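# Sort faulty pump bottles into the grey tray

## Task

Five empty pump bottles stand in the scene, and one or two of them have a broken pump: once the pump head is pressed down it does not spring back up. Find those and place them in the grey tray. Every working bottle must finish upright on the table and not in the tray. A bottle counts only if it stays put without the robot holding it. At the end the grippers must release everything and back away, and all objects must settle shortly afterward.

## Robot and tools

Robot: two arms, left_arm and right_arm, each with a two-finger parallel gripper. Despite the names, left_arm sits on the +y side of the scene; the names say nothing about image sides.

World frame: origin on the table surface midway between the arms, +x out across the table, +y toward left_arm, +z up. Result state lines report each gripper's end_effector_position (m), end_effector_quat_wxyz and velocities (m/s, rad/s) in this frame; printed positions can be slightly wrong, worse at long reach. Gripper axes: fingers point along the gripper's own +z and close along its y. The reported point lies between the closed pads, roughly 2 cm short of the fingertips; closing pushes the tips about 10 mm farther along +z.

The 14-number row (used by both execute_actions and move): first left_arm's 7 values dx, dy, dz, rx, ry, rz, opening, then right_arm's 7 in the same order. Always give all 14, even when one arm should not move. dx..rz are an offset, not a pose: they are expressed in that gripper's own axes and measured from the gripper's pose in the most recent result showing it (or, before any such result in the scene or for a later call within the same reply, from where it is when the action begins). Scale: 1.0 equals 0.6 m of translation or 180 degrees of rotation; allowed range -1 to 1. rx, ry, rz form a single rotation vector. Opening is absolute, not an offset: +1 fully open (0.084 m), -1 closed. Because zeros mean 'return to the reference pose', zero offsets are not a pause; to hold an arm still, send the offset back to where it should be in the first call and zeros afterward, plus the opening you want.

execute_actions: argument actions is a list holding one item or nothing, and optional pictures (boolean, images included by default). Empty list: just report state. {"rows": [...], "steps": n}: up to 15 rows, n at most 15 steps of 1/30 s each (default 15); each row is used for one step, every row is measured from the same reference pose, and the final row repeats if rows run out. {"steps": n} alone (n up to 300) waits until n steps have elapsed since the previous result, counting your thinking time. A refused call does nothing.

move: target is one 14-number row as above; speed is top path speed in m/s, 0.002 to 0.5 (default 0.25), with rotation capped at twice that in rad/s. Each gripper follows a straight line toward its target; both paths finish together, lasting 0.5 to 10 s (longer ones are cut off at 10 s, short of target). Turns take the shorter direction. Paths ignore obstacles and the other arm; the gripper may lag, drift, or overshoot the speed, especially near full extension. Opening is applied at the start. The result adds a 'move:' line with the ending (done, off_target, moving, held, fault) and limits (paced = the sent pose was clipped; held = a safety check blocked some steps, after which the arm may jump fast), and each gripper's distance from target.

wait: seconds from 0 to 10; lets the simulation run without new commands.

zoom_image: camera is one of cam_head_left, cam_head_right, cam_left_wrist, cam_right_wrist; region [x0, y0, x1, y1] in pixels of that camera's 504x504 image, origin top-left, at most 504 by 504. Calibration (intrinsics K, distortion, T_world_to_cam) is given for each camera and may be a little off; use it to relate image pixels to world positions.

Answering without any tool call ends everything.

Control behaviour: each step the commanded pose is limited to within 70 mm and 16 degrees of the measured pose, so large offsets take several actions; after an action the arm only continues to its last clipped pose. Check the 'Hand target' line and the reported pose, then command the remainder. Position wins over orientation when both cannot be met. Joint speed is capped near 3.14 rad/s. A 'pose unreachable' line or HELD marks means some command was altered or dropped by the clearance check.

Gripping: grip_measured is the actual finger opening on the command scale. To hold something, command an opening clearly smaller than grip_measured; a larger gap squeezes harder (about 24 N per pad max for objects up to about 6 cm). Avoid slamming shut quickly. Occasional tugs on held parts or pushes on loose objects may happen, so grip firmly.

Suggested order: locate the five bottles and the grey tray in the head cameras; press each pump head down with a closed gripper moving slowly along -z, lift away, and look whether the head rises again (stuck = faulty). Grasp each faulty bottle around its body, carry it above the tray, lower it and release. Leave good bottles standing upright outside the tray; right any that tip over. Finally open both grippers, raise and withdraw them, wait briefly for everything to settle, then call finished_scene.

Avoid: knocking anything off the table; arms colliding or pushing on each other; pressing hard into objects (contact torque at a joint's load limit, e.g. 19 N m at the wrist, triggers a fault stop of about 10 s); fast impacts; dropping bottles. Holding loads heats motors: a MOTOR HOT line appears from 65 °C and at 80 °C the arm is braked until it cools, so don't hold objects longer than needed. The simulation keeps running while you think.

Each tool is called after "Request:" as name([rows], argument=value, ...), one row to a line, values as JSON.

## Session

Request:
execute_actions(actions=[])

Scene clock: 0.00 s of 5100.00 s.
left_arm: end_effector_position=(+0.2027, -0.0978, +0.3083) grip_measured=+1.00 end_effector_quat_wxyz=(+0.145, +0.801, +0.035, +0.579) end_effector_velocity=(-0.000, -0.000, -0.000) end_effector_angular_velocity=(+0.001, -0.000, -0.001) | right_arm: end_effector_position=(+0.4212, -0.3184, +0.2484) grip_measured=+1.00 end_effector_quat_wxyz=(-0.000, +1.000, +0.009, -0.002) end_effector_velocity=(-0.000, -0.000, -0.000) end_effector_angular_velocity=(+0.000, +0.001, -0.001)
Joint positions: left_arm=[-0.447 -1.053 -1.112  0.463  0.522  0.486 -1.897  0.084] | right_arm=[-0.002 -0.246 -0.002  0.92  -0.     1.169 -0.     0.084]
Joint velocities: left_arm=[ 0.    -0.    -0.001  0.     0.    -0.    -0.     0.   ] | right_arm=[-0.002  0.     0.001 -0.     0.     0.    -0.     0.   ]
Motor temperatures (°C, as the motors report them): left_arm=[38 36 41 41 45 38 41] | right_arm=[35 39 38 37 37 40 38]
Hand target (left_arm): +0.203, -0.098, +0.308; +0.145, +0.801, +0.035, +0.579
Hand target (right_arm): +0.421, -0.318, +0.248; -0.000, +1.000, +0.009, -0.002

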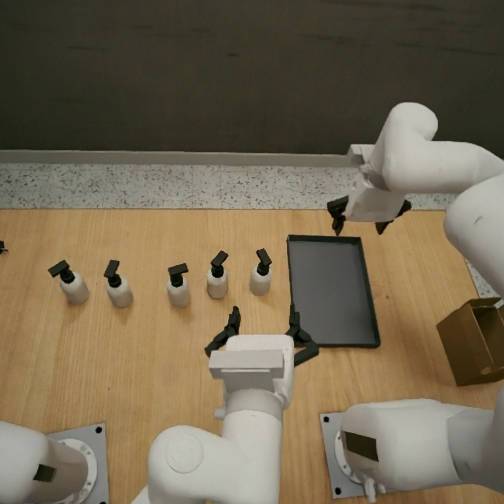

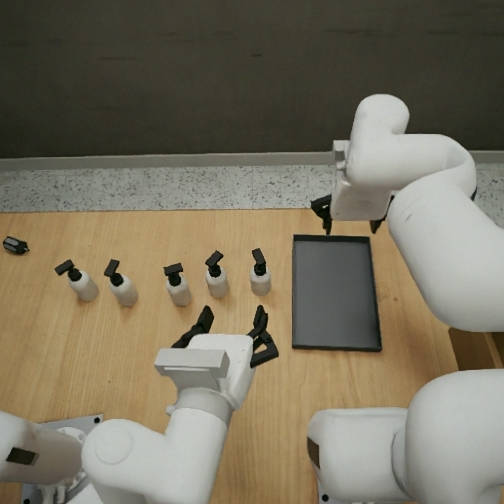

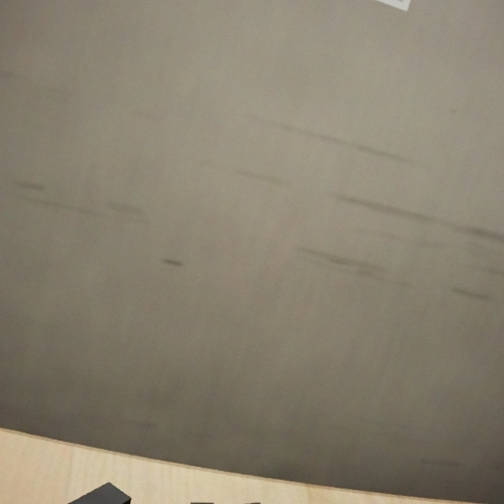

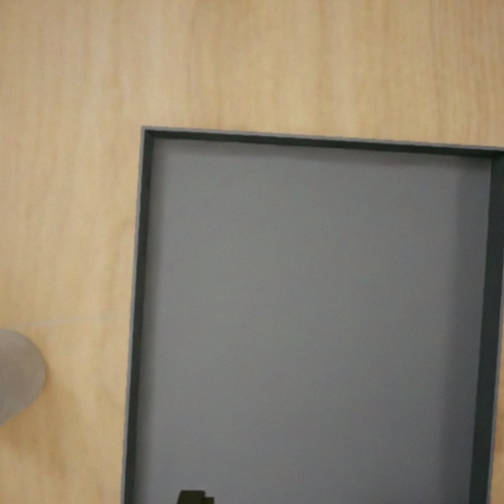

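Request:
move(target=[0,0,0,0.099,-0.395,0.024,-1,0,0,0,0,0,0,-1])

Request:
move(target=[0.25,-0.6,0.1,0,0,0,-1,-0.13,-0.3,0,0,0,0,-1])

Scene clock: 6.03 s of 5100.00 s.
left_arm: end_effector_position=(+0.2034, -0.0973, +0.3078) grip_measured=-1.00 end_effector_quat_wxyz=(-0.002, +1.000, +0.000, +0.001) end_effector_velocity=(+0.000, +0.000, +0.000) end_effector_angular_velocity=(+0.002, +0.006, +0.002) | right_arm: end_effector_position=(+0.4212, -0.3184, +0.2484) grip_measured=-1.00 end_effector_quat_wxyz=(-0.000, +1.000, +0.009, -0.002) end_effector_velocity=(+0.001, +0.001, +0.001) end_effector_angular_velocity=(-0.000, -0.002, +0.001)
Joint positions: left_arm=[-0.784 -0.23  -0.424  1.127 -0.093  1.34  -1.009  0.   ] | right_arm=[-0.002 -0.246 -0.002  0.92  -0.     1.169 -0.     0.   ]
Joint velocities: left_arm=[ 0.002  0.004  0.001  0.006 -0.002  0.007  0.001  0.   ] | right_arm=[ 0.001  0.     0.001  0.002 -0.     0.     0.001  0.   ]
Motor temperatures (°C, as the motors report them): left_arm=[38 36 41 42 45 38 41] | right_arm=[35 39 38 38 37 40 38]
Hand target (left_arm): +0.204, -0.097, +0.308; -0.002, +1.000, +0.001, +0.001
Hand target (right_arm): +0.421, -0.318, +0.248; -0.000, +1.000, +0.009, -0.002
Off the commanded pose (left_arm): 0.001 m, 0 deg.
Off the commanded pose (right_arm): 0.000 m, 0 deg.
After step 90, 0.07 s passed at rest.
move: done
camera_calibration (this result's frames):
cam_left_wrist: T_world_to_cam=[[-0.0179133, -0.999788, -0.0101415, -0.0543897], [-0.999088, 0.0182922, -0.0385886, 0.287832], [0.0387659, 0.00944103, -0.999204, 0.428099], [0, 0, 0, 1]] pos_world=[0.269999, -0.0636849, 0.438314]

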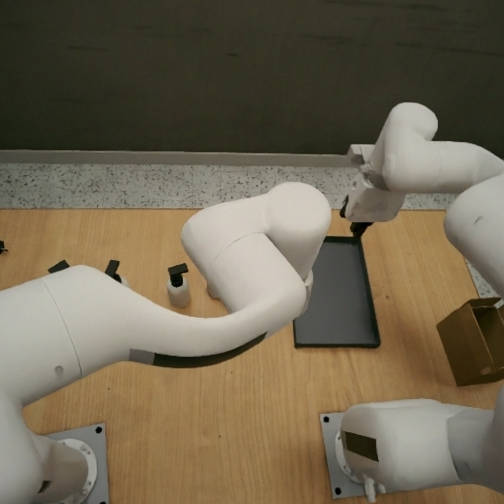

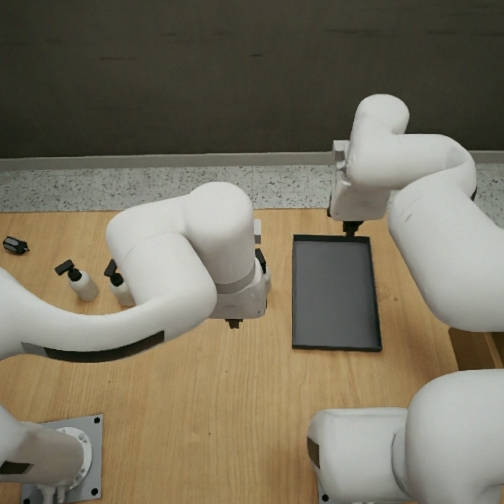

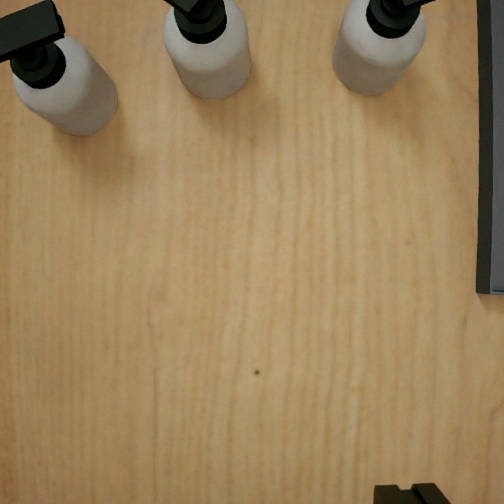

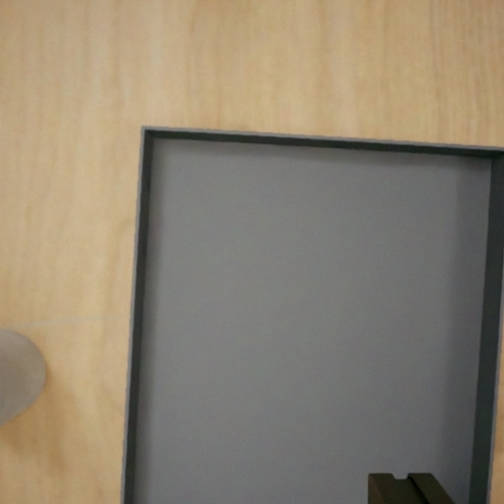

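Scene clock: 8.10 s of 5100.00 s.
left_arm: end_effector_position=(+0.3536, +0.2627, +0.2494) grip_measured=-1.00 end_effector_quat_wxyz=(-0.002, +1.000, -0.000, +0.001) end_effector_velocity=(+0.001, +0.003, +0.000) end_effector_angular_velocity=(-0.002, -0.001, +0.005) | right_arm: end_effector_position=(+0.3399, -0.1395, +0.2490) grip_measured=-1.00 end_effector_quat_wxyz=(-0.001, +1.000, +0.009, -0.002) end_effector_velocity=(-0.001, +0.002, +0.000) end_effector_angular_velocity=(-0.000, -0.001, +0.003)
Joint positions: left_arm=[-0.464 -0.464  0.226  0.748  0.112  1.201 -0.133  0.   ] | right_arm=[ 0.183 -0.37   0.284  0.826  0.113  1.187  0.41   0.   ]
Joint velocities: left_arm=[ 0.004  0.003  0.006  0.003  0.    -0.001  0.004  0.   ] | right_arm=[ 0.003 -0.     0.003  0.001  0.    -0.     0.002  0.   ]
Motor temperatures (°C, as the motors report them): left_arm=[38 36 41 42 45 38 41] | right_arm=[35 39 38 38 37 40 38]
Hand target (left_arm): +0.354, +0.263, +0.249; -0.002, +1.000, +0.000, +0.001
Hand target (right_arm): +0.340, -0.139, +0.249; -0.001, +1.000, +0.009, -0.002
Off the commanded pose (left_arm): 0.000 m, 0 deg.
Off the commanded pose (right_arm): 0.000 m, 0 deg.
move: done
camera_calibration (this result's frames):
cam_left_wrist: T_world_to_cam=[[-0.0187579, -0.999771, -0.0103221, 0.308014], [-0.999064, 0.019145, -0.0387768, 0.428779], [0.0389655, 0.00958506, -0.999195, 0.360436], [0, 0, 0, 1]] pos_world=[0.420111, 0.29628, 0.379952]
cam_right_wrist: T_world_to_cam=[[0.0233098, -0.999218, -0.0319281, -0.104836], [-0.999585, -0.0238359, 0.016197, 0.400645], [-0.0169454, 0.0315373, -0.999359, 0.389434], [0, 0, 0, 1]] pos_world=[0.409521, -0.107486, 0.379348]

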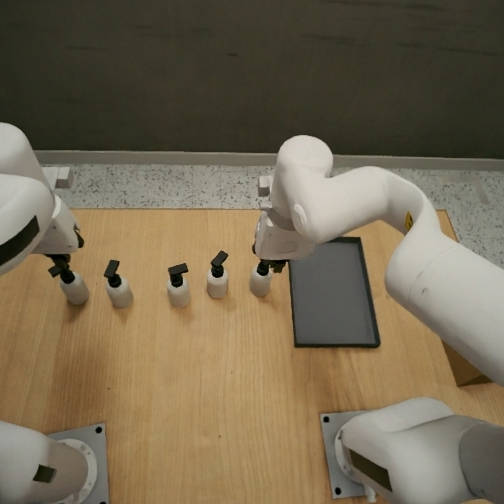

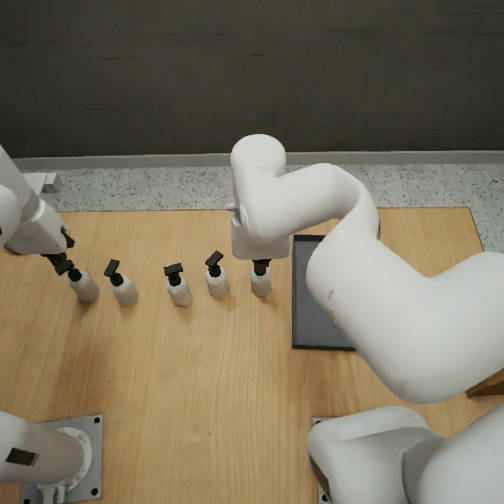

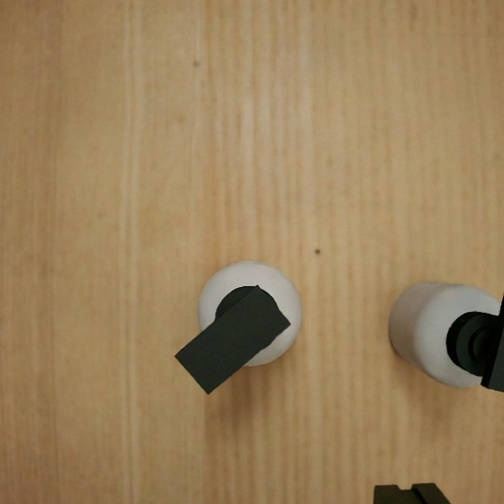

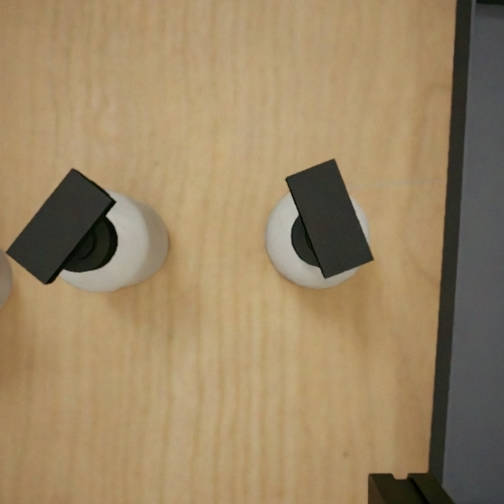

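Request:
move(target=[0.077,-0.06,0.11,0,0,0,-1,0.117,-0.012,0.11,0,0,0,-1])

Request:
move(target=[0,0,0.07,0,0,0,-1,0,0,0.07,0,0,0,-1], speed=0.03)

Scene clock: 10.83 s of 5100.00 s.
left_arm: end_effector_position=(+0.4002, +0.2989, +0.1840) grip_measured=-1.00 end_effector_quat_wxyz=(-0.002, +1.000, -0.000, +0.002) end_effector_velocity=(-0.000, +0.001, -0.002) end_effector_angular_velocity=(-0.000, +0.004, +0.000) | right_arm: end_effector_position=(+0.4096, -0.1310, +0.1829) grip_measured=-1.00 end_effector_quat_wxyz=(-0.001, +1.000, +0.009, -0.001) end_effector_velocity=(+0.000, -0.001, -0.003) end_effector_angular_velocity=(-0.002, +0.005, -0.003)
Joint positions: left_arm=[-0.441 -0.233  0.324  0.752  0.094  0.972 -0.01   0.   ] | right_arm=[ 0.145 -0.072  0.292  0.905  0.028  0.976  0.424  0.   ]
Joint velocities: left_arm=[ 0.001  0.006  0.003 -0.    -0.002 -0.002  0.004  0.   ] | right_arm=[-0.002  0.008 -0.001  0.    -0.002 -0.002  0.001  0.   ]
Motor temperatures (°C, as the motors report them): left_arm=[38 36 41 42 45 38 41] | right_arm=[35 39 38 38 37 40 38]
Hand target (left_arm): +0.400, +0.299, +0.184; -0.002, +1.000, -0.000, +0.001
Hand target (right_arm): +0.410, -0.131, +0.182; -0.001, +1.000, +0.009, -0.002
Off the commanded pose (left_arm): 0.000 m, 0 deg.
Off the commanded pose (right_arm): 0.000 m, 0 deg.
move: done
camera_calibration (this result's frames):
cam_left_wrist: T_world_to_cam=[[-0.0190112, -0.99976, -0.010876, 0.344539], [-0.999018, 0.0194302, -0.0398114, 0.472193], [0.0400132, 0.0101085, -0.999148, 0.29238], [0, 0, 0, 1]] pos_world=[0.46658, 0.332326, 0.314677]
cam_right_wrist: T_world_to_cam=[[0.0233885, -0.999218, -0.0318924, -0.100075], [-0.999602, -0.0238772, 0.0150289, 0.471891], [-0.0157787, 0.0315282, -0.999378, 0.32385], [0, 0, 0, 1]] pos_world=[0.479154, -0.09894, 0.313365]

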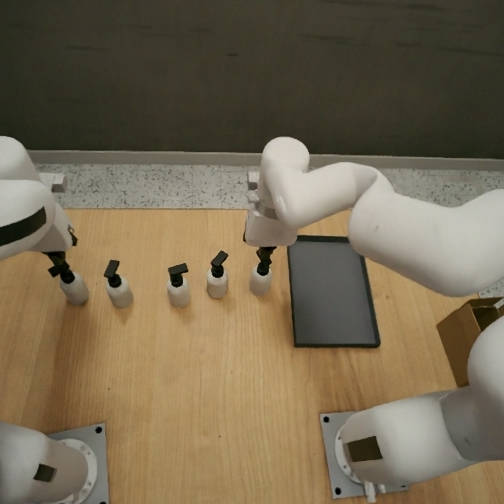

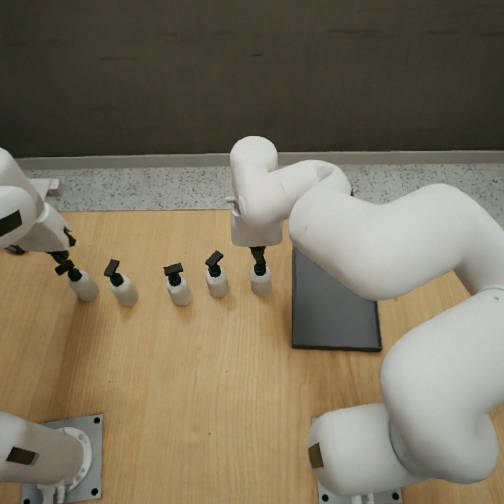

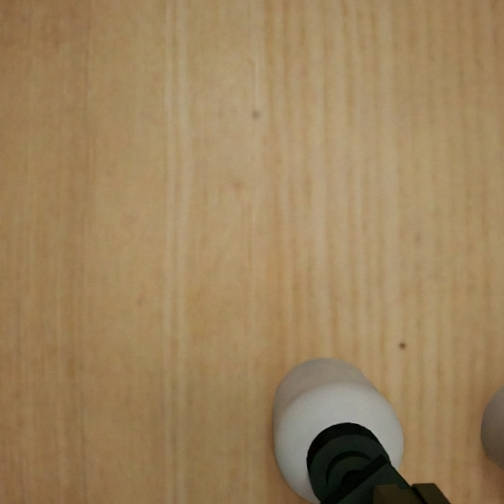

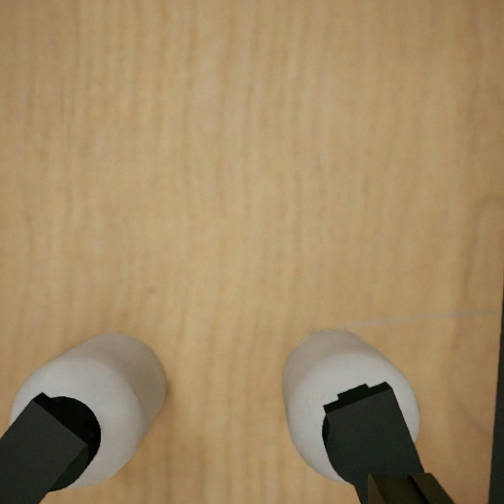

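Scene clock: 12.50 s of 5100.00 s.
left_arm: end_effector_position=(+0.4027, +0.2990, +0.1450) grip_measured=-1.00 end_effector_quat_wxyz=(-0.002, +1.000, -0.000, +0.005) end_effector_velocity=(-0.001, -0.000, -0.003) end_effector_angular_velocity=(-0.000, +0.003, +0.001) | right_arm: end_effector_position=(+0.4117, -0.1298, +0.1443) grip_measured=-1.00 end_effector_quat_wxyz=(-0.002, +1.000, +0.009, +0.003) end_effector_velocity=(-0.002, -0.002, -0.005) end_effector_angular_velocity=(-0.003, +0.006, -0.003)
Joint positions: left_arm=[-0.444 -0.164  0.336  0.691  0.077  0.837  0.006  0.   ] | right_arm=[ 0.146 -0.011  0.296  0.847  0.006  0.851  0.441  0.   ]
Joint velocities: left_arm=[ 0.     0.004  0.    -0.005 -0.001 -0.007  0.001  0.   ] | right_arm=[-0.002  0.005  0.    -0.008 -0.001 -0.006  0.002  0.   ]
Motor temperatures (°C, as the motors report them): left_arm=[38 36 41 42 45 38 41] | right_arm=[35 39 38 38 37 40 38]
Hand target (left_arm): +0.400, +0.299, +0.142; -0.002, +1.000, -0.000, +0.002
Hand target (right_arm): +0.409, -0.131, +0.141; -0.001, +1.000, +0.009, -0.001
Off the commanded pose (left_arm): 0.004 m, 0 deg.
Off the commanded pose (right_arm): 0.004 m, 1 deg.
move: off_target (left_arm, right_arm)
camera_calibration (this result's frames):
cam_left_wrist: T_world_to_cam=[[-0.0190075, -0.999762, -0.0107214, 0.34431], [-0.998684, 0.0194957, -0.0474343, 0.474116], [0.0476321, 0.00980564, -0.998817, 0.250222], [0, 0, 0, 1]] pos_world=[0.468118, 0.332531, 0.276107]
cam_right_wrist: T_world_to_cam=[[0.0238477, -0.999116, -0.0346206, -0.100001], [-0.999687, -0.0240935, 0.0066988, 0.475784], [-0.00752701, 0.03445, -0.999378, 0.282298], [0, 0, 0, 1]] pos_world=[0.480145, -0.0981742, 0.275473]

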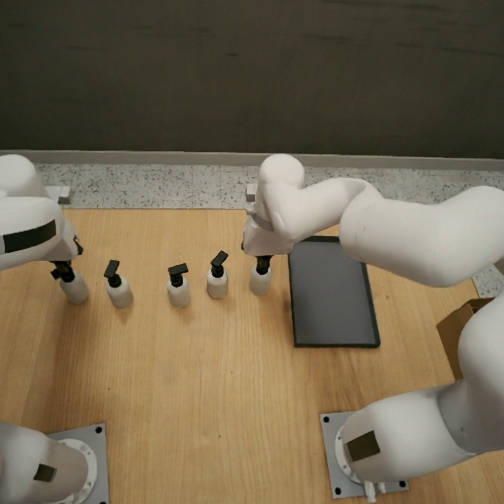

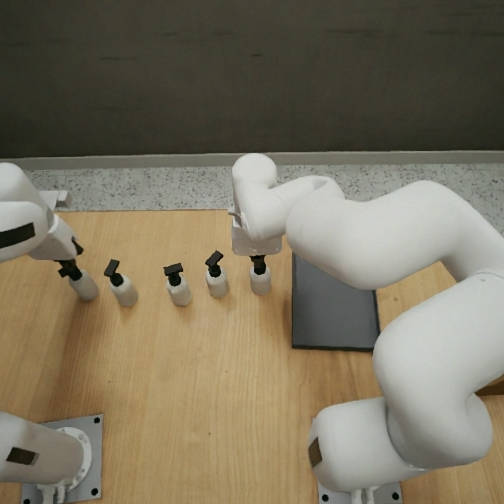

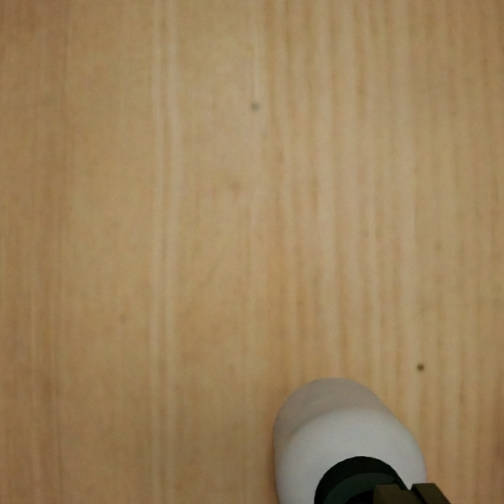

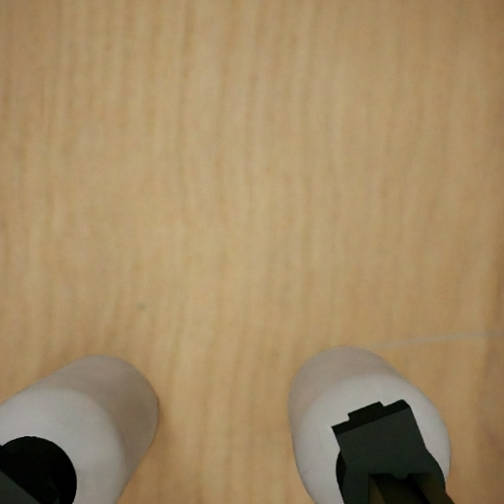

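Push a bit further to find the bottom.

Request:
move(target=[0,0,0.02,0,0,0,-1,0,0,0.02,0,0,0,-1], speed=0.02)

Scene clock: 13.73 s of 5100.00 s.
left_arm: end_effector_position=(+0.4133, +0.2999, +0.1441) grip_measured=-1.00 end_effector_quat_wxyz=(-0.002, +1.000, +0.000, +0.020) end_effector_velocity=(+0.001, +0.000, +0.000) end_effector_angular_velocity=(-0.001, -0.000, +0.002) | right_arm: end_effector_position=(+0.4190, -0.1265, +0.1431) grip_measured=-1.00 end_effector_quat_wxyz=(-0.007, +1.000, +0.009, +0.015) end_effector_velocity=(-0.000, +0.000, -0.000) end_effector_angular_velocity=(-0.001, -0.000, +0.000)
Joint positions: left_arm=[-0.445 -0.146  0.34   0.699  0.07   0.799  0.012  0.   ] | right_arm=[ 0.146 -0.     0.297  0.849 -0.002  0.816  0.447  0.   ]
Joint velocities: left_arm=[-0.001  0.001  0.001  0.002 -0.001  0.    -0.001  0.   ] | right_arm=[ 0.001  0.     0.    -0.001 -0.002 -0.     0.002  0.   ]
Motor temperatures (°C, as the motors report them): left_arm=[38 36 41 42 45 38 41] | right_arm=[35 39 38 38 37 40 38]
Hand target (left_arm): +0.403, +0.299, +0.133; -0.002, +1.000, -0.000, +0.005
Hand target (right_arm): +0.412, -0.130, +0.133; -0.002, +1.000, +0.009, +0.003
Off the commanded pose (left_arm): 0.015 m, 2 deg.
Off the commanded pose (right_arm): 0.013 m, 1 deg.
move: off_target (left_arm, right_arm)
camera_calibration (this result's frames):
cam_left_wrist: T_world_to_cam=[[-0.0175843, -0.999781, -0.0113214, 0.34493], [-0.996962, 0.0183918, -0.0756913, 0.488346], [0.075883, 0.00995601, -0.997067, 0.236865], [0, 0, 0, 1]] pos_world=[0.474954, 0.333515, 0.277039]
cam_right_wrist: T_world_to_cam=[[0.0249693, -0.998762, -0.0430173, -0.0960687], [-0.999546, -0.0242157, -0.0179502, 0.486617], [0.0168863, 0.043446, -0.998913, 0.271798], [0, 0, 0, 1]] pos_world=[0.484205, -0.0959745, 0.276105]

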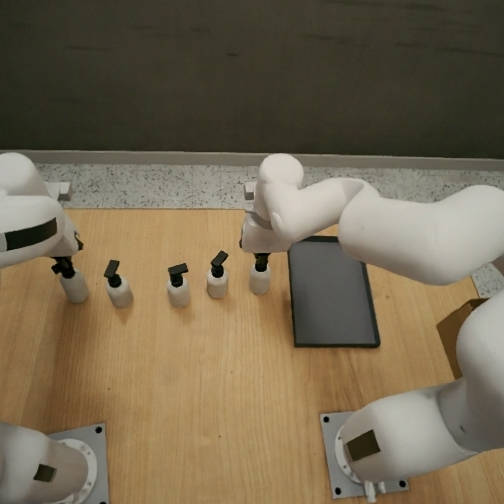

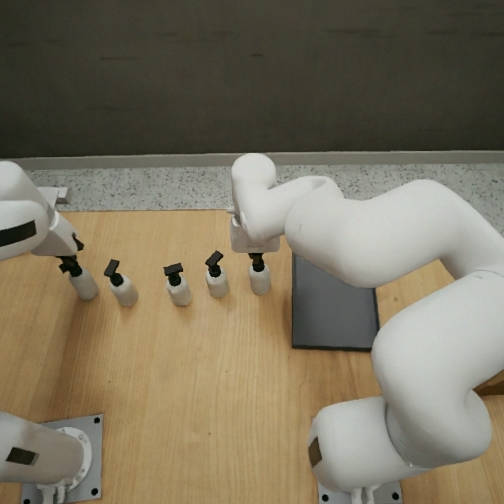

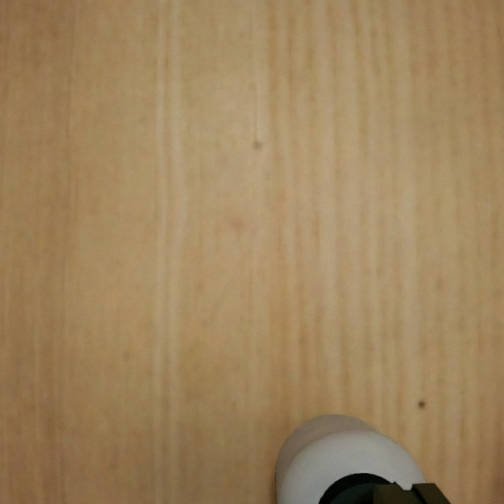

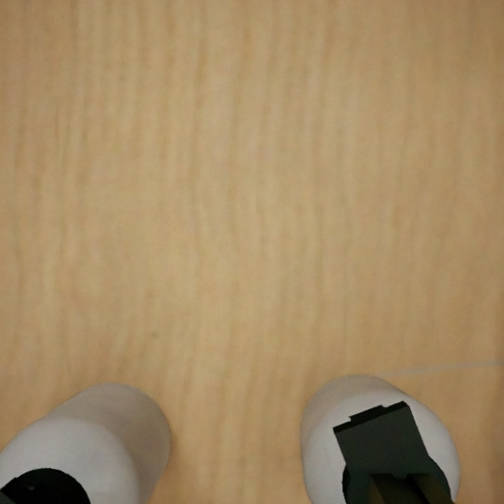

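Request:
move(target=[0,0,-0.08,0,-0.0127,0,-1,0,0,-0.08,0,-0.0095,0,-1])

Request:
move(target=[-0.044,0.183,0,0,0,0,-1,-0.015,-0.177,0,0,0,0,-1])

Request:
zoom_image(camera="cam_head_left", region=[20,220,320,320])

Scene clock: 16.23 s of 5100.00 s.
left_arm: end_effector_position=(+0.4108, +0.2998, +0.1912) grip_measured=-1.00 end_effector_quat_wxyz=(-0.002, +1.000, +0.000, -0.001) end_effector_velocity=(+0.002, -0.000, +0.005) end_effector_angular_velocity=(-0.000, -0.007, +0.000) | right_arm: end_effector_position=(+0.4173, -0.1273, +0.1902) grip_measured=-1.00 end_effector_quat_wxyz=(-0.006, +1.000, +0.009, -0.001) end_effector_velocity=(+0.002, +0.001, +0.005) end_effector_angular_velocity=(+0.003, -0.006, +0.002)
Joint positions: left_arm=[-0.447 -0.2    0.329  0.806  0.081  0.999 -0.     0.   ] | right_arm=[ 0.142 -0.057  0.291  0.941  0.034  0.992  0.417  0.   ]
Joint velocities: left_arm=[ 0.    -0.004 -0.001  0.009  0.     0.006 -0.001  0.   ] | right_arm=[ 0.001 -0.004  0.     0.008  0.001  0.005 -0.001  0.   ]
Motor temperatures (°C, as the motors report them): left_arm=[38 36 41 42 45 38 41] | right_arm=[35 39 38 38 37 40 38]
Hand target (left_arm): +0.411, +0.300, +0.192; -0.002, +1.000, +0.000, -0.000
Hand target (right_arm): +0.418, -0.127, +0.191; -0.007, +1.000, +0.009, +0.000
Off the commanded pose (left_arm): 0.001 m, 0 deg.
Off the commanded pose (right_arm): 0.001 m, 0 deg.
move: done
camera_calibration (this result's frames):
cam_left_wrist: T_world_to_cam=[[-0.0178101, -0.999785, -0.0106207, 0.345216], [-0.999256, 0.018162, -0.0340099, 0.482512], [0.0341955, 0.0100071, -0.999365, 0.301603], [0, 0, 0, 1]] pos_world=[0.477988, 0.33336, 0.321488]
cam_right_wrist: T_world_to_cam=[[0.0240033, -0.998802, -0.0426511, -0.0944705], [-0.999606, -0.024599, 0.0134972, 0.479682], [-0.0145302, 0.0423103, -0.998999, 0.331985], [0, 0, 0, 1]] pos_world=[0.486584, -0.096604, 0.321149]

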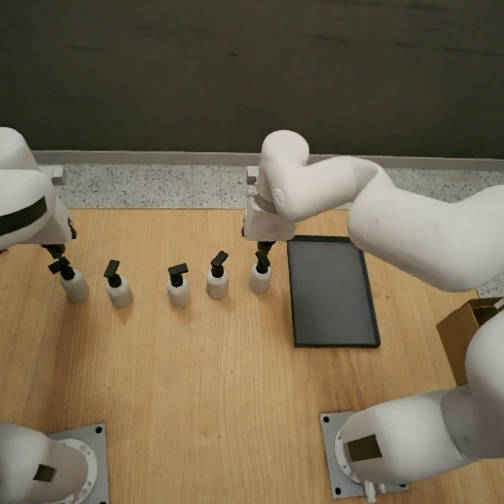

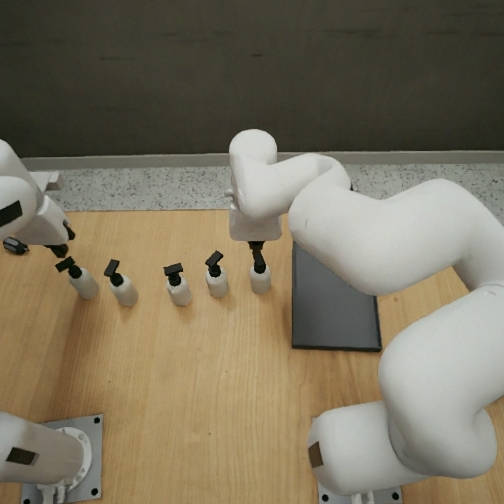

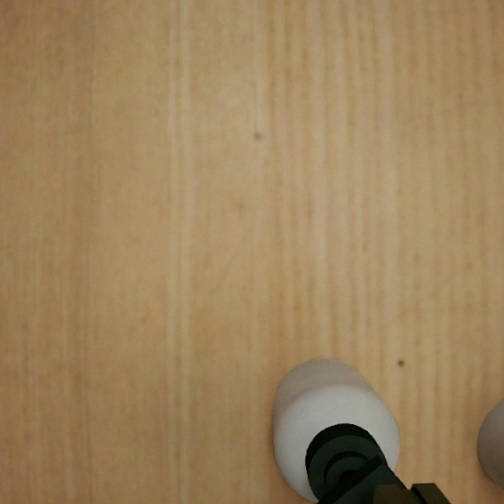

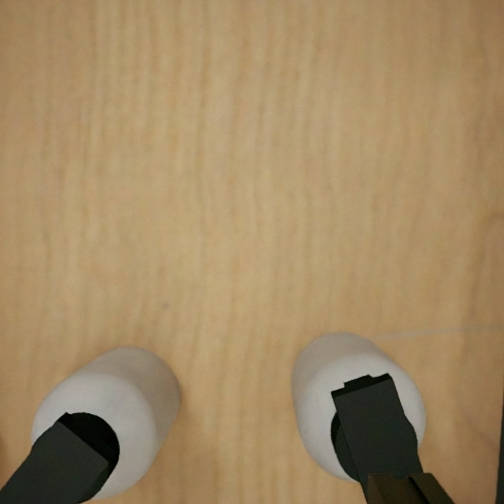

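Scene clock: 17.17 s of 5100.00 s.
left_arm: end_effector_position=(+0.3846, +0.1904, +0.1909) grip_measured=-1.00 end_effector_quat_wxyz=(-0.002, +1.000, +0.001, -0.001) end_effector_velocity=(-0.001, -0.004, -0.000) end_effector_angular_velocity=(+0.001, +0.000, -0.006) | right_arm: end_effector_position=(+0.4065, -0.0218, +0.1914) grip_measured=-1.00 end_effector_quat_wxyz=(-0.006, +1.000, +0.009, -0.001) end_effector_velocity=(-0.003, +0.005, +0.000) end_effector_angular_velocity=(-0.001, +0.000, +0.012)
Joint positions: left_arm=[-0.558 -0.253  0.163  0.746  0.052  1.    -0.262  0.   ] | right_arm=[ 0.254  0.103  0.4    1.121 -0.034  1.019  0.674  0.   ]
Joint velocities: left_arm=[-0.005 -0.    -0.006 -0.001 -0.     0.    -0.005  0.   ] | right_arm=[ 0.007  0.003  0.007  0.004 -0.003  0.002  0.003  0.   ]
Motor temperatures (°C, as the motors report them): left_arm=[38 36 41 42 45 38 41] | right_arm=[35 39 38 38 37 40 38]
Hand target (left_arm): +0.384, +0.190, +0.191; -0.002, +1.000, +0.000, -0.001
Hand target (right_arm): +0.406, -0.021, +0.191; -0.006, +1.000, +0.009, -0.001
Off the commanded pose (left_arm): 0.000 m, 0 deg.
Off the commanded pose (right_arm): 0.001 m, 0 deg.
move: done
camera_calibration (this result's frames):
cam_left_wrist: T_world_to_cam=[[-0.0167143, -0.999808, -0.0101975, 0.234866], [-0.999277, 0.017052, -0.0339823, 0.4585], [0.0341497, 0.00962213, -0.99937, 0.303368], [0, 0, 0, 1]] pos_world=[0.451734, 0.224083, 0.321153]
cam_right_wrist: T_world_to_cam=[[0.0225076, -0.998826, -0.0428845, 0.0118405], [-0.999639, -0.0231141, 0.0136991, 0.471547], [-0.0146742, 0.0425607, -0.998986, 0.328551], [0, 0, 0, 1]] pos_world=[0.475932, 0.00874267, 0.322266]

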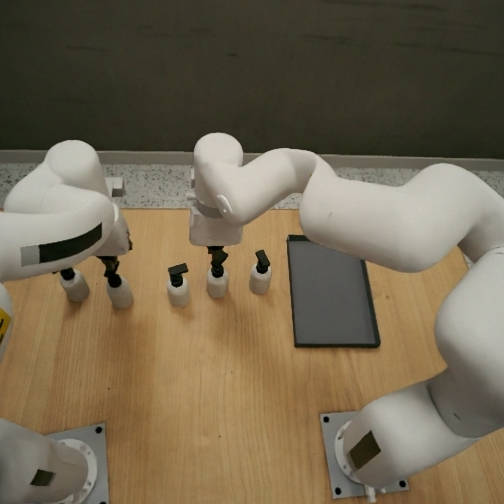

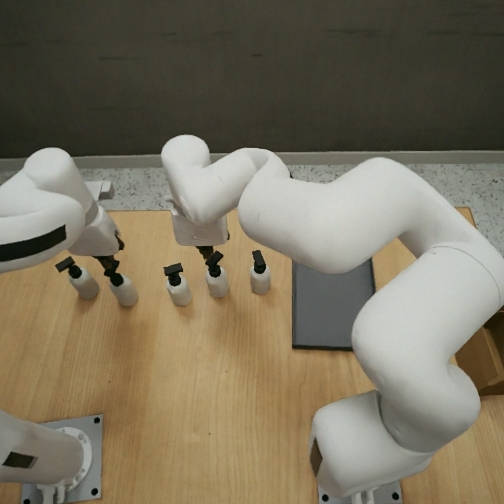

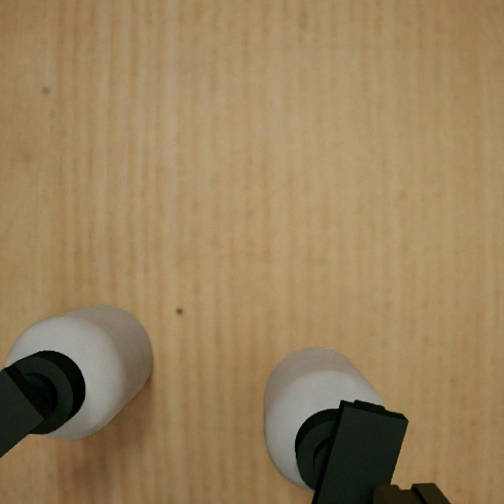

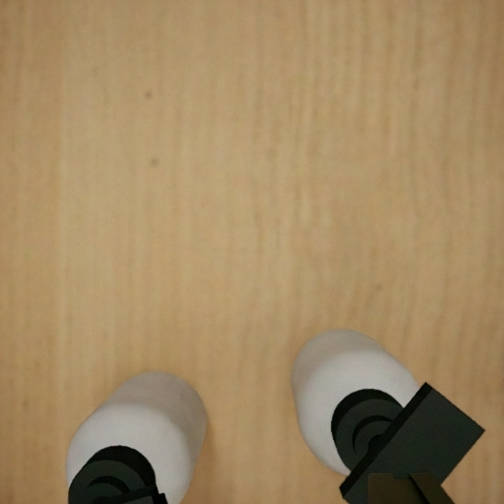

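Region (20, 220, 320, 320) of cam_head_left's 504x504 image, scaled by 1.680, with more detail than that image has.

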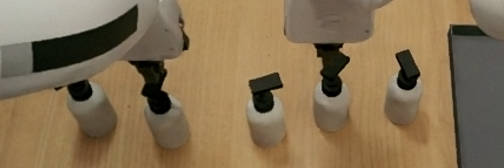

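Request:
move(target=[0.008,-0.008,0.083,0,0,0,-1,0,0,0.083,0,0,0,-1], speed=0.04)

Request:
move(target=[0,0,-0.1,0,0,0,-1,0,0,-0.08,0,0,0,-1])

Request:
move(target=[-0.1,-0.25,0,0,0,0,-1,-0.033,-0.155,0,0,0,0,-1])

Request:
zoom_image(camera="cam_head_left", region=[20,220,320,320])

Scene clock: 20.23 s of 5100.00 s.
left_arm: end_effector_position=(+0.3921, +0.1946, +0.1446) grip_measured=-1.00 end_effector_quat_wxyz=(-0.001, +1.000, +0.001, +0.003) end_effector_velocity=(-0.001, +0.000, -0.003) end_effector_angular_velocity=(+0.001, +0.004, +0.001) | right_arm: end_effector_position=(+0.4078, -0.0198, +0.1447) grip_measured=-1.00 end_effector_quat_wxyz=(-0.008, +1.000, +0.009, +0.003) end_effector_velocity=(-0.001, -0.001, -0.003) end_effector_angular_velocity=(-0.002, +0.004, -0.001)
Joint positions: left_arm=[-0.553 -0.165  0.179  0.684  0.043  0.841 -0.238  0.   ] | right_arm=[ 0.261  0.169  0.396  1.054 -0.072  0.885  0.701  0.   ]
Joint velocities: left_arm=[ 0.001  0.005  0.001 -0.004 -0.001 -0.006  0.001  0.   ] | right_arm=[-0.     0.004  0.    -0.005 -0.002 -0.004  0.003  0.   ]
Motor temperatures (°C, as the motors report them): left_arm=[38 36 41 43 45 38 41] | right_arm=[35 39 38 38 37 40 38]
Hand target (left_arm): +0.389, +0.195, +0.141; -0.002, +1.000, +0.001, -0.001
Hand target (right_arm): +0.406, -0.021, +0.142; -0.006, +1.000, +0.009, -0.001
Off the commanded pose (left_arm): 0.005 m, 1 deg.
Off the commanded pose (right_arm): 0.004 m, 0 deg.
move: off_target (left_arm, right_arm)
camera_calibration (this result's frames):
cam_left_wrist: T_world_to_cam=[[-0.0169305, -0.999824, -0.00802412, 0.23847], [-0.998924, 0.0172607, -0.0430535, 0.465433], [0.0431845, 0.00728657, -0.999041, 0.253674], [0, 0, 0, 1]] pos_world=[0.458015, 0.228546, 0.275382]
cam_right_wrist: T_world_to_cam=[[0.0232932, -0.998647, -0.0465022, 0.0120313], [-0.999694, -0.0236529, 0.00720131, 0.474507], [-0.00829148, 0.0463203, -0.998892, 0.279301], [0, 0, 0, 1]] pos_world=[0.476397, 0.0103012, 0.276134]

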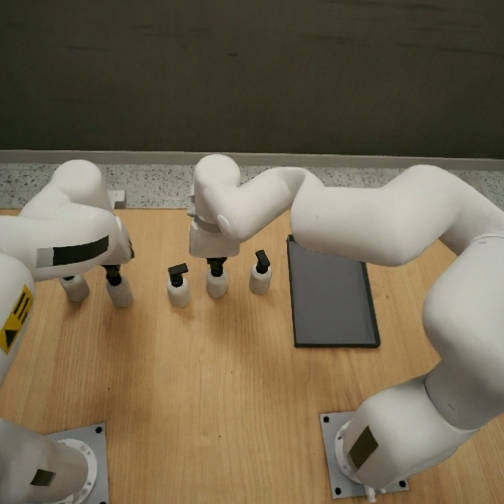

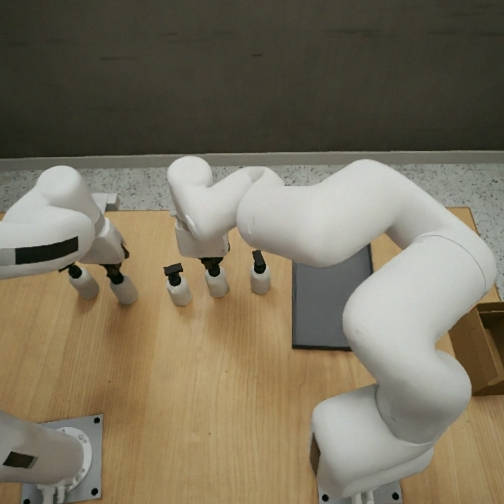

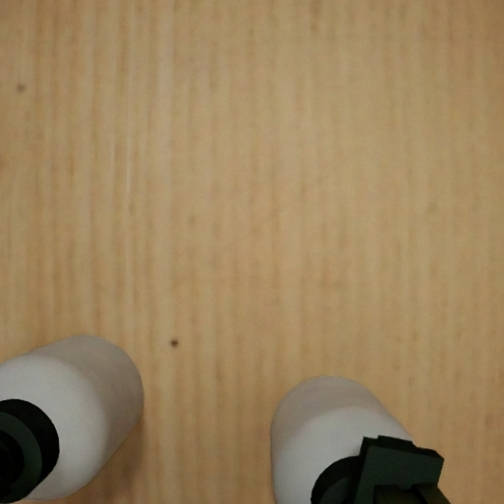

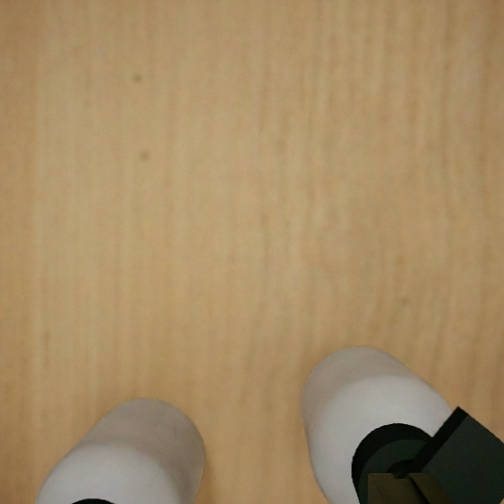

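Scene clock: 21.03 s of 5100.00 s.
left_arm: end_effector_position=(+0.3912, +0.1946, +0.2038) grip_measured=-1.00 end_effector_quat_wxyz=(-0.001, +1.000, +0.001, +0.002) end_effector_velocity=(+0.002, -0.000, +0.004) end_effector_angular_velocity=(-0.001, -0.006, -0.001) | right_arm: end_effector_position=(+0.4074, -0.0207, +0.1920) grip_measured=-1.00 end_effector_quat_wxyz=(-0.008, +1.000, +0.009, +0.002) end_effector_velocity=(+0.001, +0.002, +0.005) end_effector_angular_velocity=(+0.005, -0.006, +0.000)
Joint positions: left_arm=[-0.553 -0.256  0.171  0.782  0.053  1.03  -0.249  0.   ] | right_arm=[ 0.254  0.103  0.401  1.121 -0.035  1.014  0.675  0.   ]
Joint velocities: left_arm=[-0.    -0.003 -0.     0.008  0.     0.006  0.001  0.   ] | right_arm=[-0.    -0.004  0.001  0.007  0.002  0.003 -0.001  0.   ]
Motor temperatures (°C, as the motors report them): left_arm=[38 36 41 43 45 38 41] | right_arm=[35 39 38 38 37 40 38]
Hand target (left_arm): +0.392, +0.195, +0.205; -0.000, +1.000, +0.001, +0.003
Hand target (right_arm): +0.408, -0.020, +0.193; -0.008, +1.000, +0.009, +0.003
Off the commanded pose (left_arm): 0.001 m, 0 deg.
Off the commanded pose (right_arm): 0.001 m, 0 deg.
move: done
camera_calibration (this result's frames):
cam_left_wrist: T_world_to_cam=[[-0.0168721, -0.999823, -0.00828546, 0.239033], [-0.998998, 0.0172006, -0.0413214, 0.46678], [0.0414566, 0.00757997, -0.999112, 0.313511], [0, 0, 0, 1]] pos_world=[0.457348, 0.228585, 0.334501]
cam_right_wrist: T_world_to_cam=[[0.0231748, -0.998681, -0.0458154, 0.0131749], [-0.999685, -0.0235931, 0.00861097, 0.47343], [-0.00968054, 0.0456013, -0.998913, 0.327122], [0, 0, 0, 1]] pos_world=[0.476142, 0.00941001, 0.323294]

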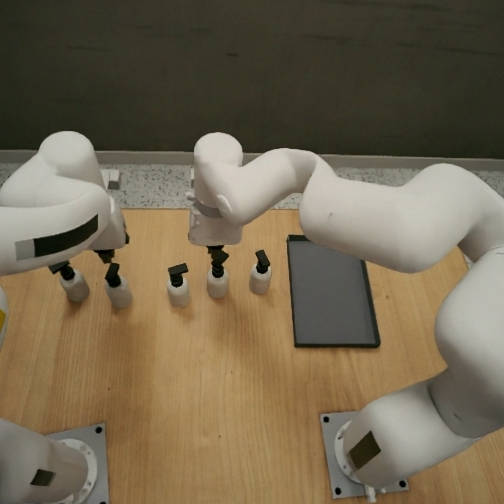

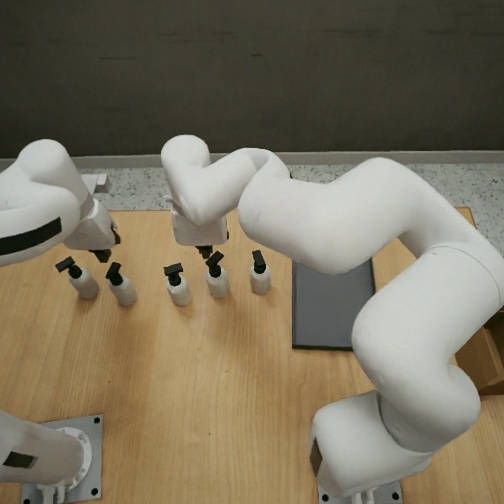

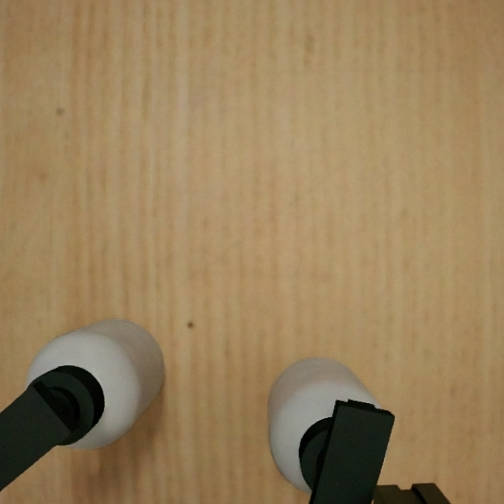

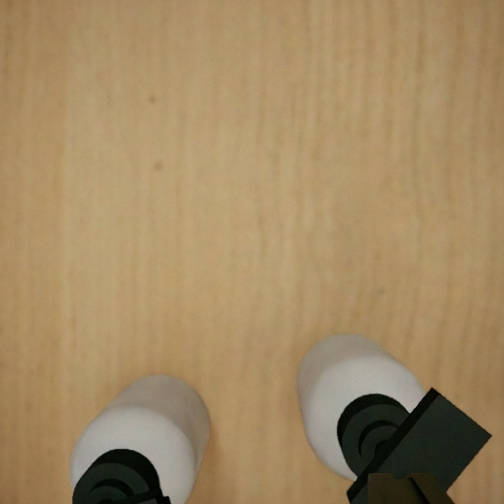

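Scene clock: 22.17 s of 5100.00 s.
left_arm: end_effector_position=(+0.3310, +0.3443, +0.2036) grip_measured=-1.00 end_effector_quat_wxyz=(-0.001, +1.000, +0.000, +0.002) end_effector_velocity=(-0.001, +0.003, +0.000) end_effector_angular_velocity=(-0.001, -0.001, +0.003) | right_arm: end_effector_position=(+0.3862, +0.0715, +0.1931) grip_measured=-1.00 end_effector_quat_wxyz=(-0.008, +1.000, +0.008, +0.002) end_effector_velocity=(-0.003, +0.004, +0.000) end_effector_angular_velocity=(+0.002, +0.001, +0.007)
Joint positions: left_arm=[-0.363 -0.507  0.376  0.602  0.204  1.083  0.04   0.   ] | right_arm=[ 0.385  0.271  0.462  1.321 -0.128  1.066  0.898  0.   ]
Joint velocities: left_arm=[ 0.004 -0.003  0.004  0.     0.001  0.001  0.004  0.   ] | right_arm=[0.006 0.002 0.004 0.003 0.    0.001 0.002 0.   ]
Motor temperatures (°C, as the motors report them): left_arm=[38 36 41 43 45 38 41] | right_arm=[35 39 38 39 37 40 38]
Hand target (left_arm): +0.331, +0.345, +0.204; -0.001, +1.000, +0.001, +0.002
Hand target (right_arm): +0.386, +0.072, +0.193; -0.008, +1.000, +0.009, +0.002
Off the commanded pose (left_arm): 0.000 m, 0 deg.
Off the commanded pose (right_arm): 0.001 m, 0 deg.
move: done
camera_calibration (this result's frames):
cam_left_wrist: T_world_to_cam=[[-0.0177776, -0.999809, -0.00817607, 0.387925], [-0.999004, 0.0180968, -0.0407756, 0.403686], [0.0409158, 0.00744303, -0.999135, 0.314864], [0, 0, 0, 1]] pos_world=[0.397297, 0.378202, 0.334224]
cam_right_wrist: T_world_to_cam=[[0.0220858, -0.998711, -0.0457037, 0.106256], [-0.999709, -0.0225076, 0.00873551, 0.454306], [-0.00975293, 0.0454974, -0.998917, 0.323858], [0, 0, 0, 1]] pos_world=[0.454986, 0.10161, 0.324395]

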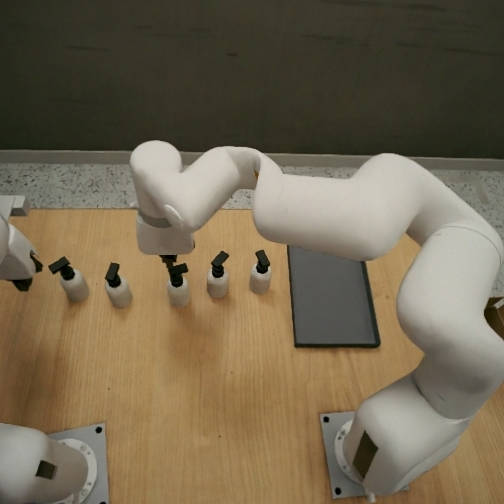

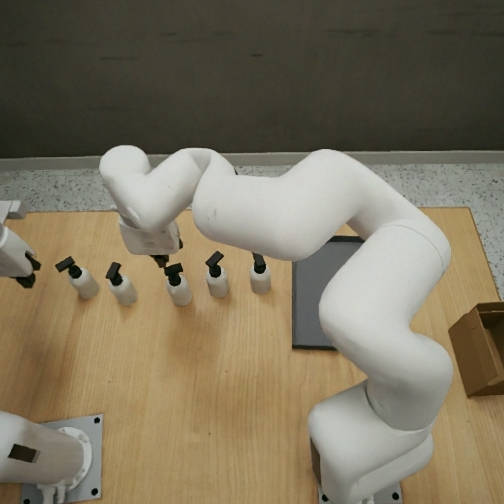

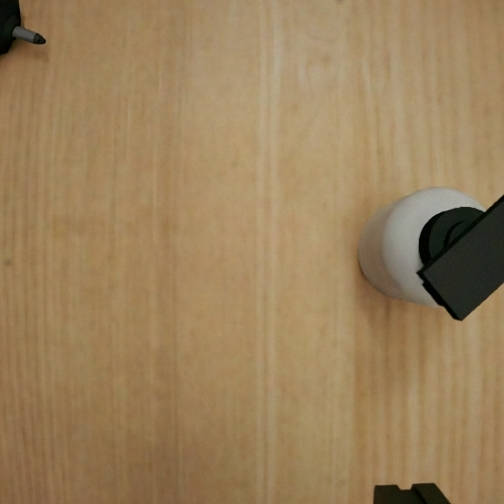

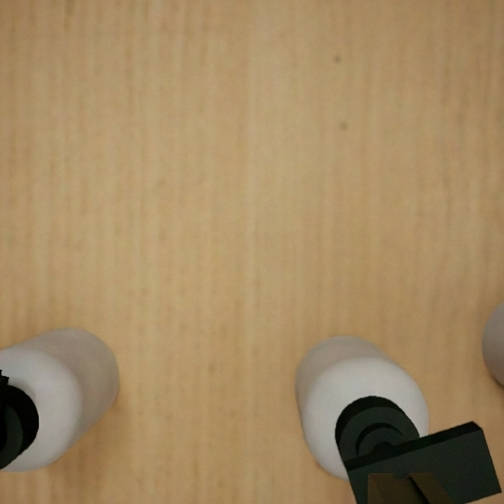

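Region (20, 220, 320, 320) of cam_head_left's 504x504 image, scaled by 1.680, with more detail than that image has.

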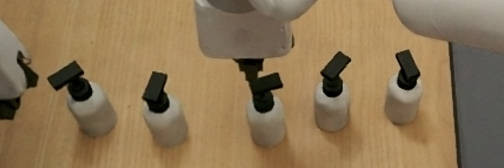

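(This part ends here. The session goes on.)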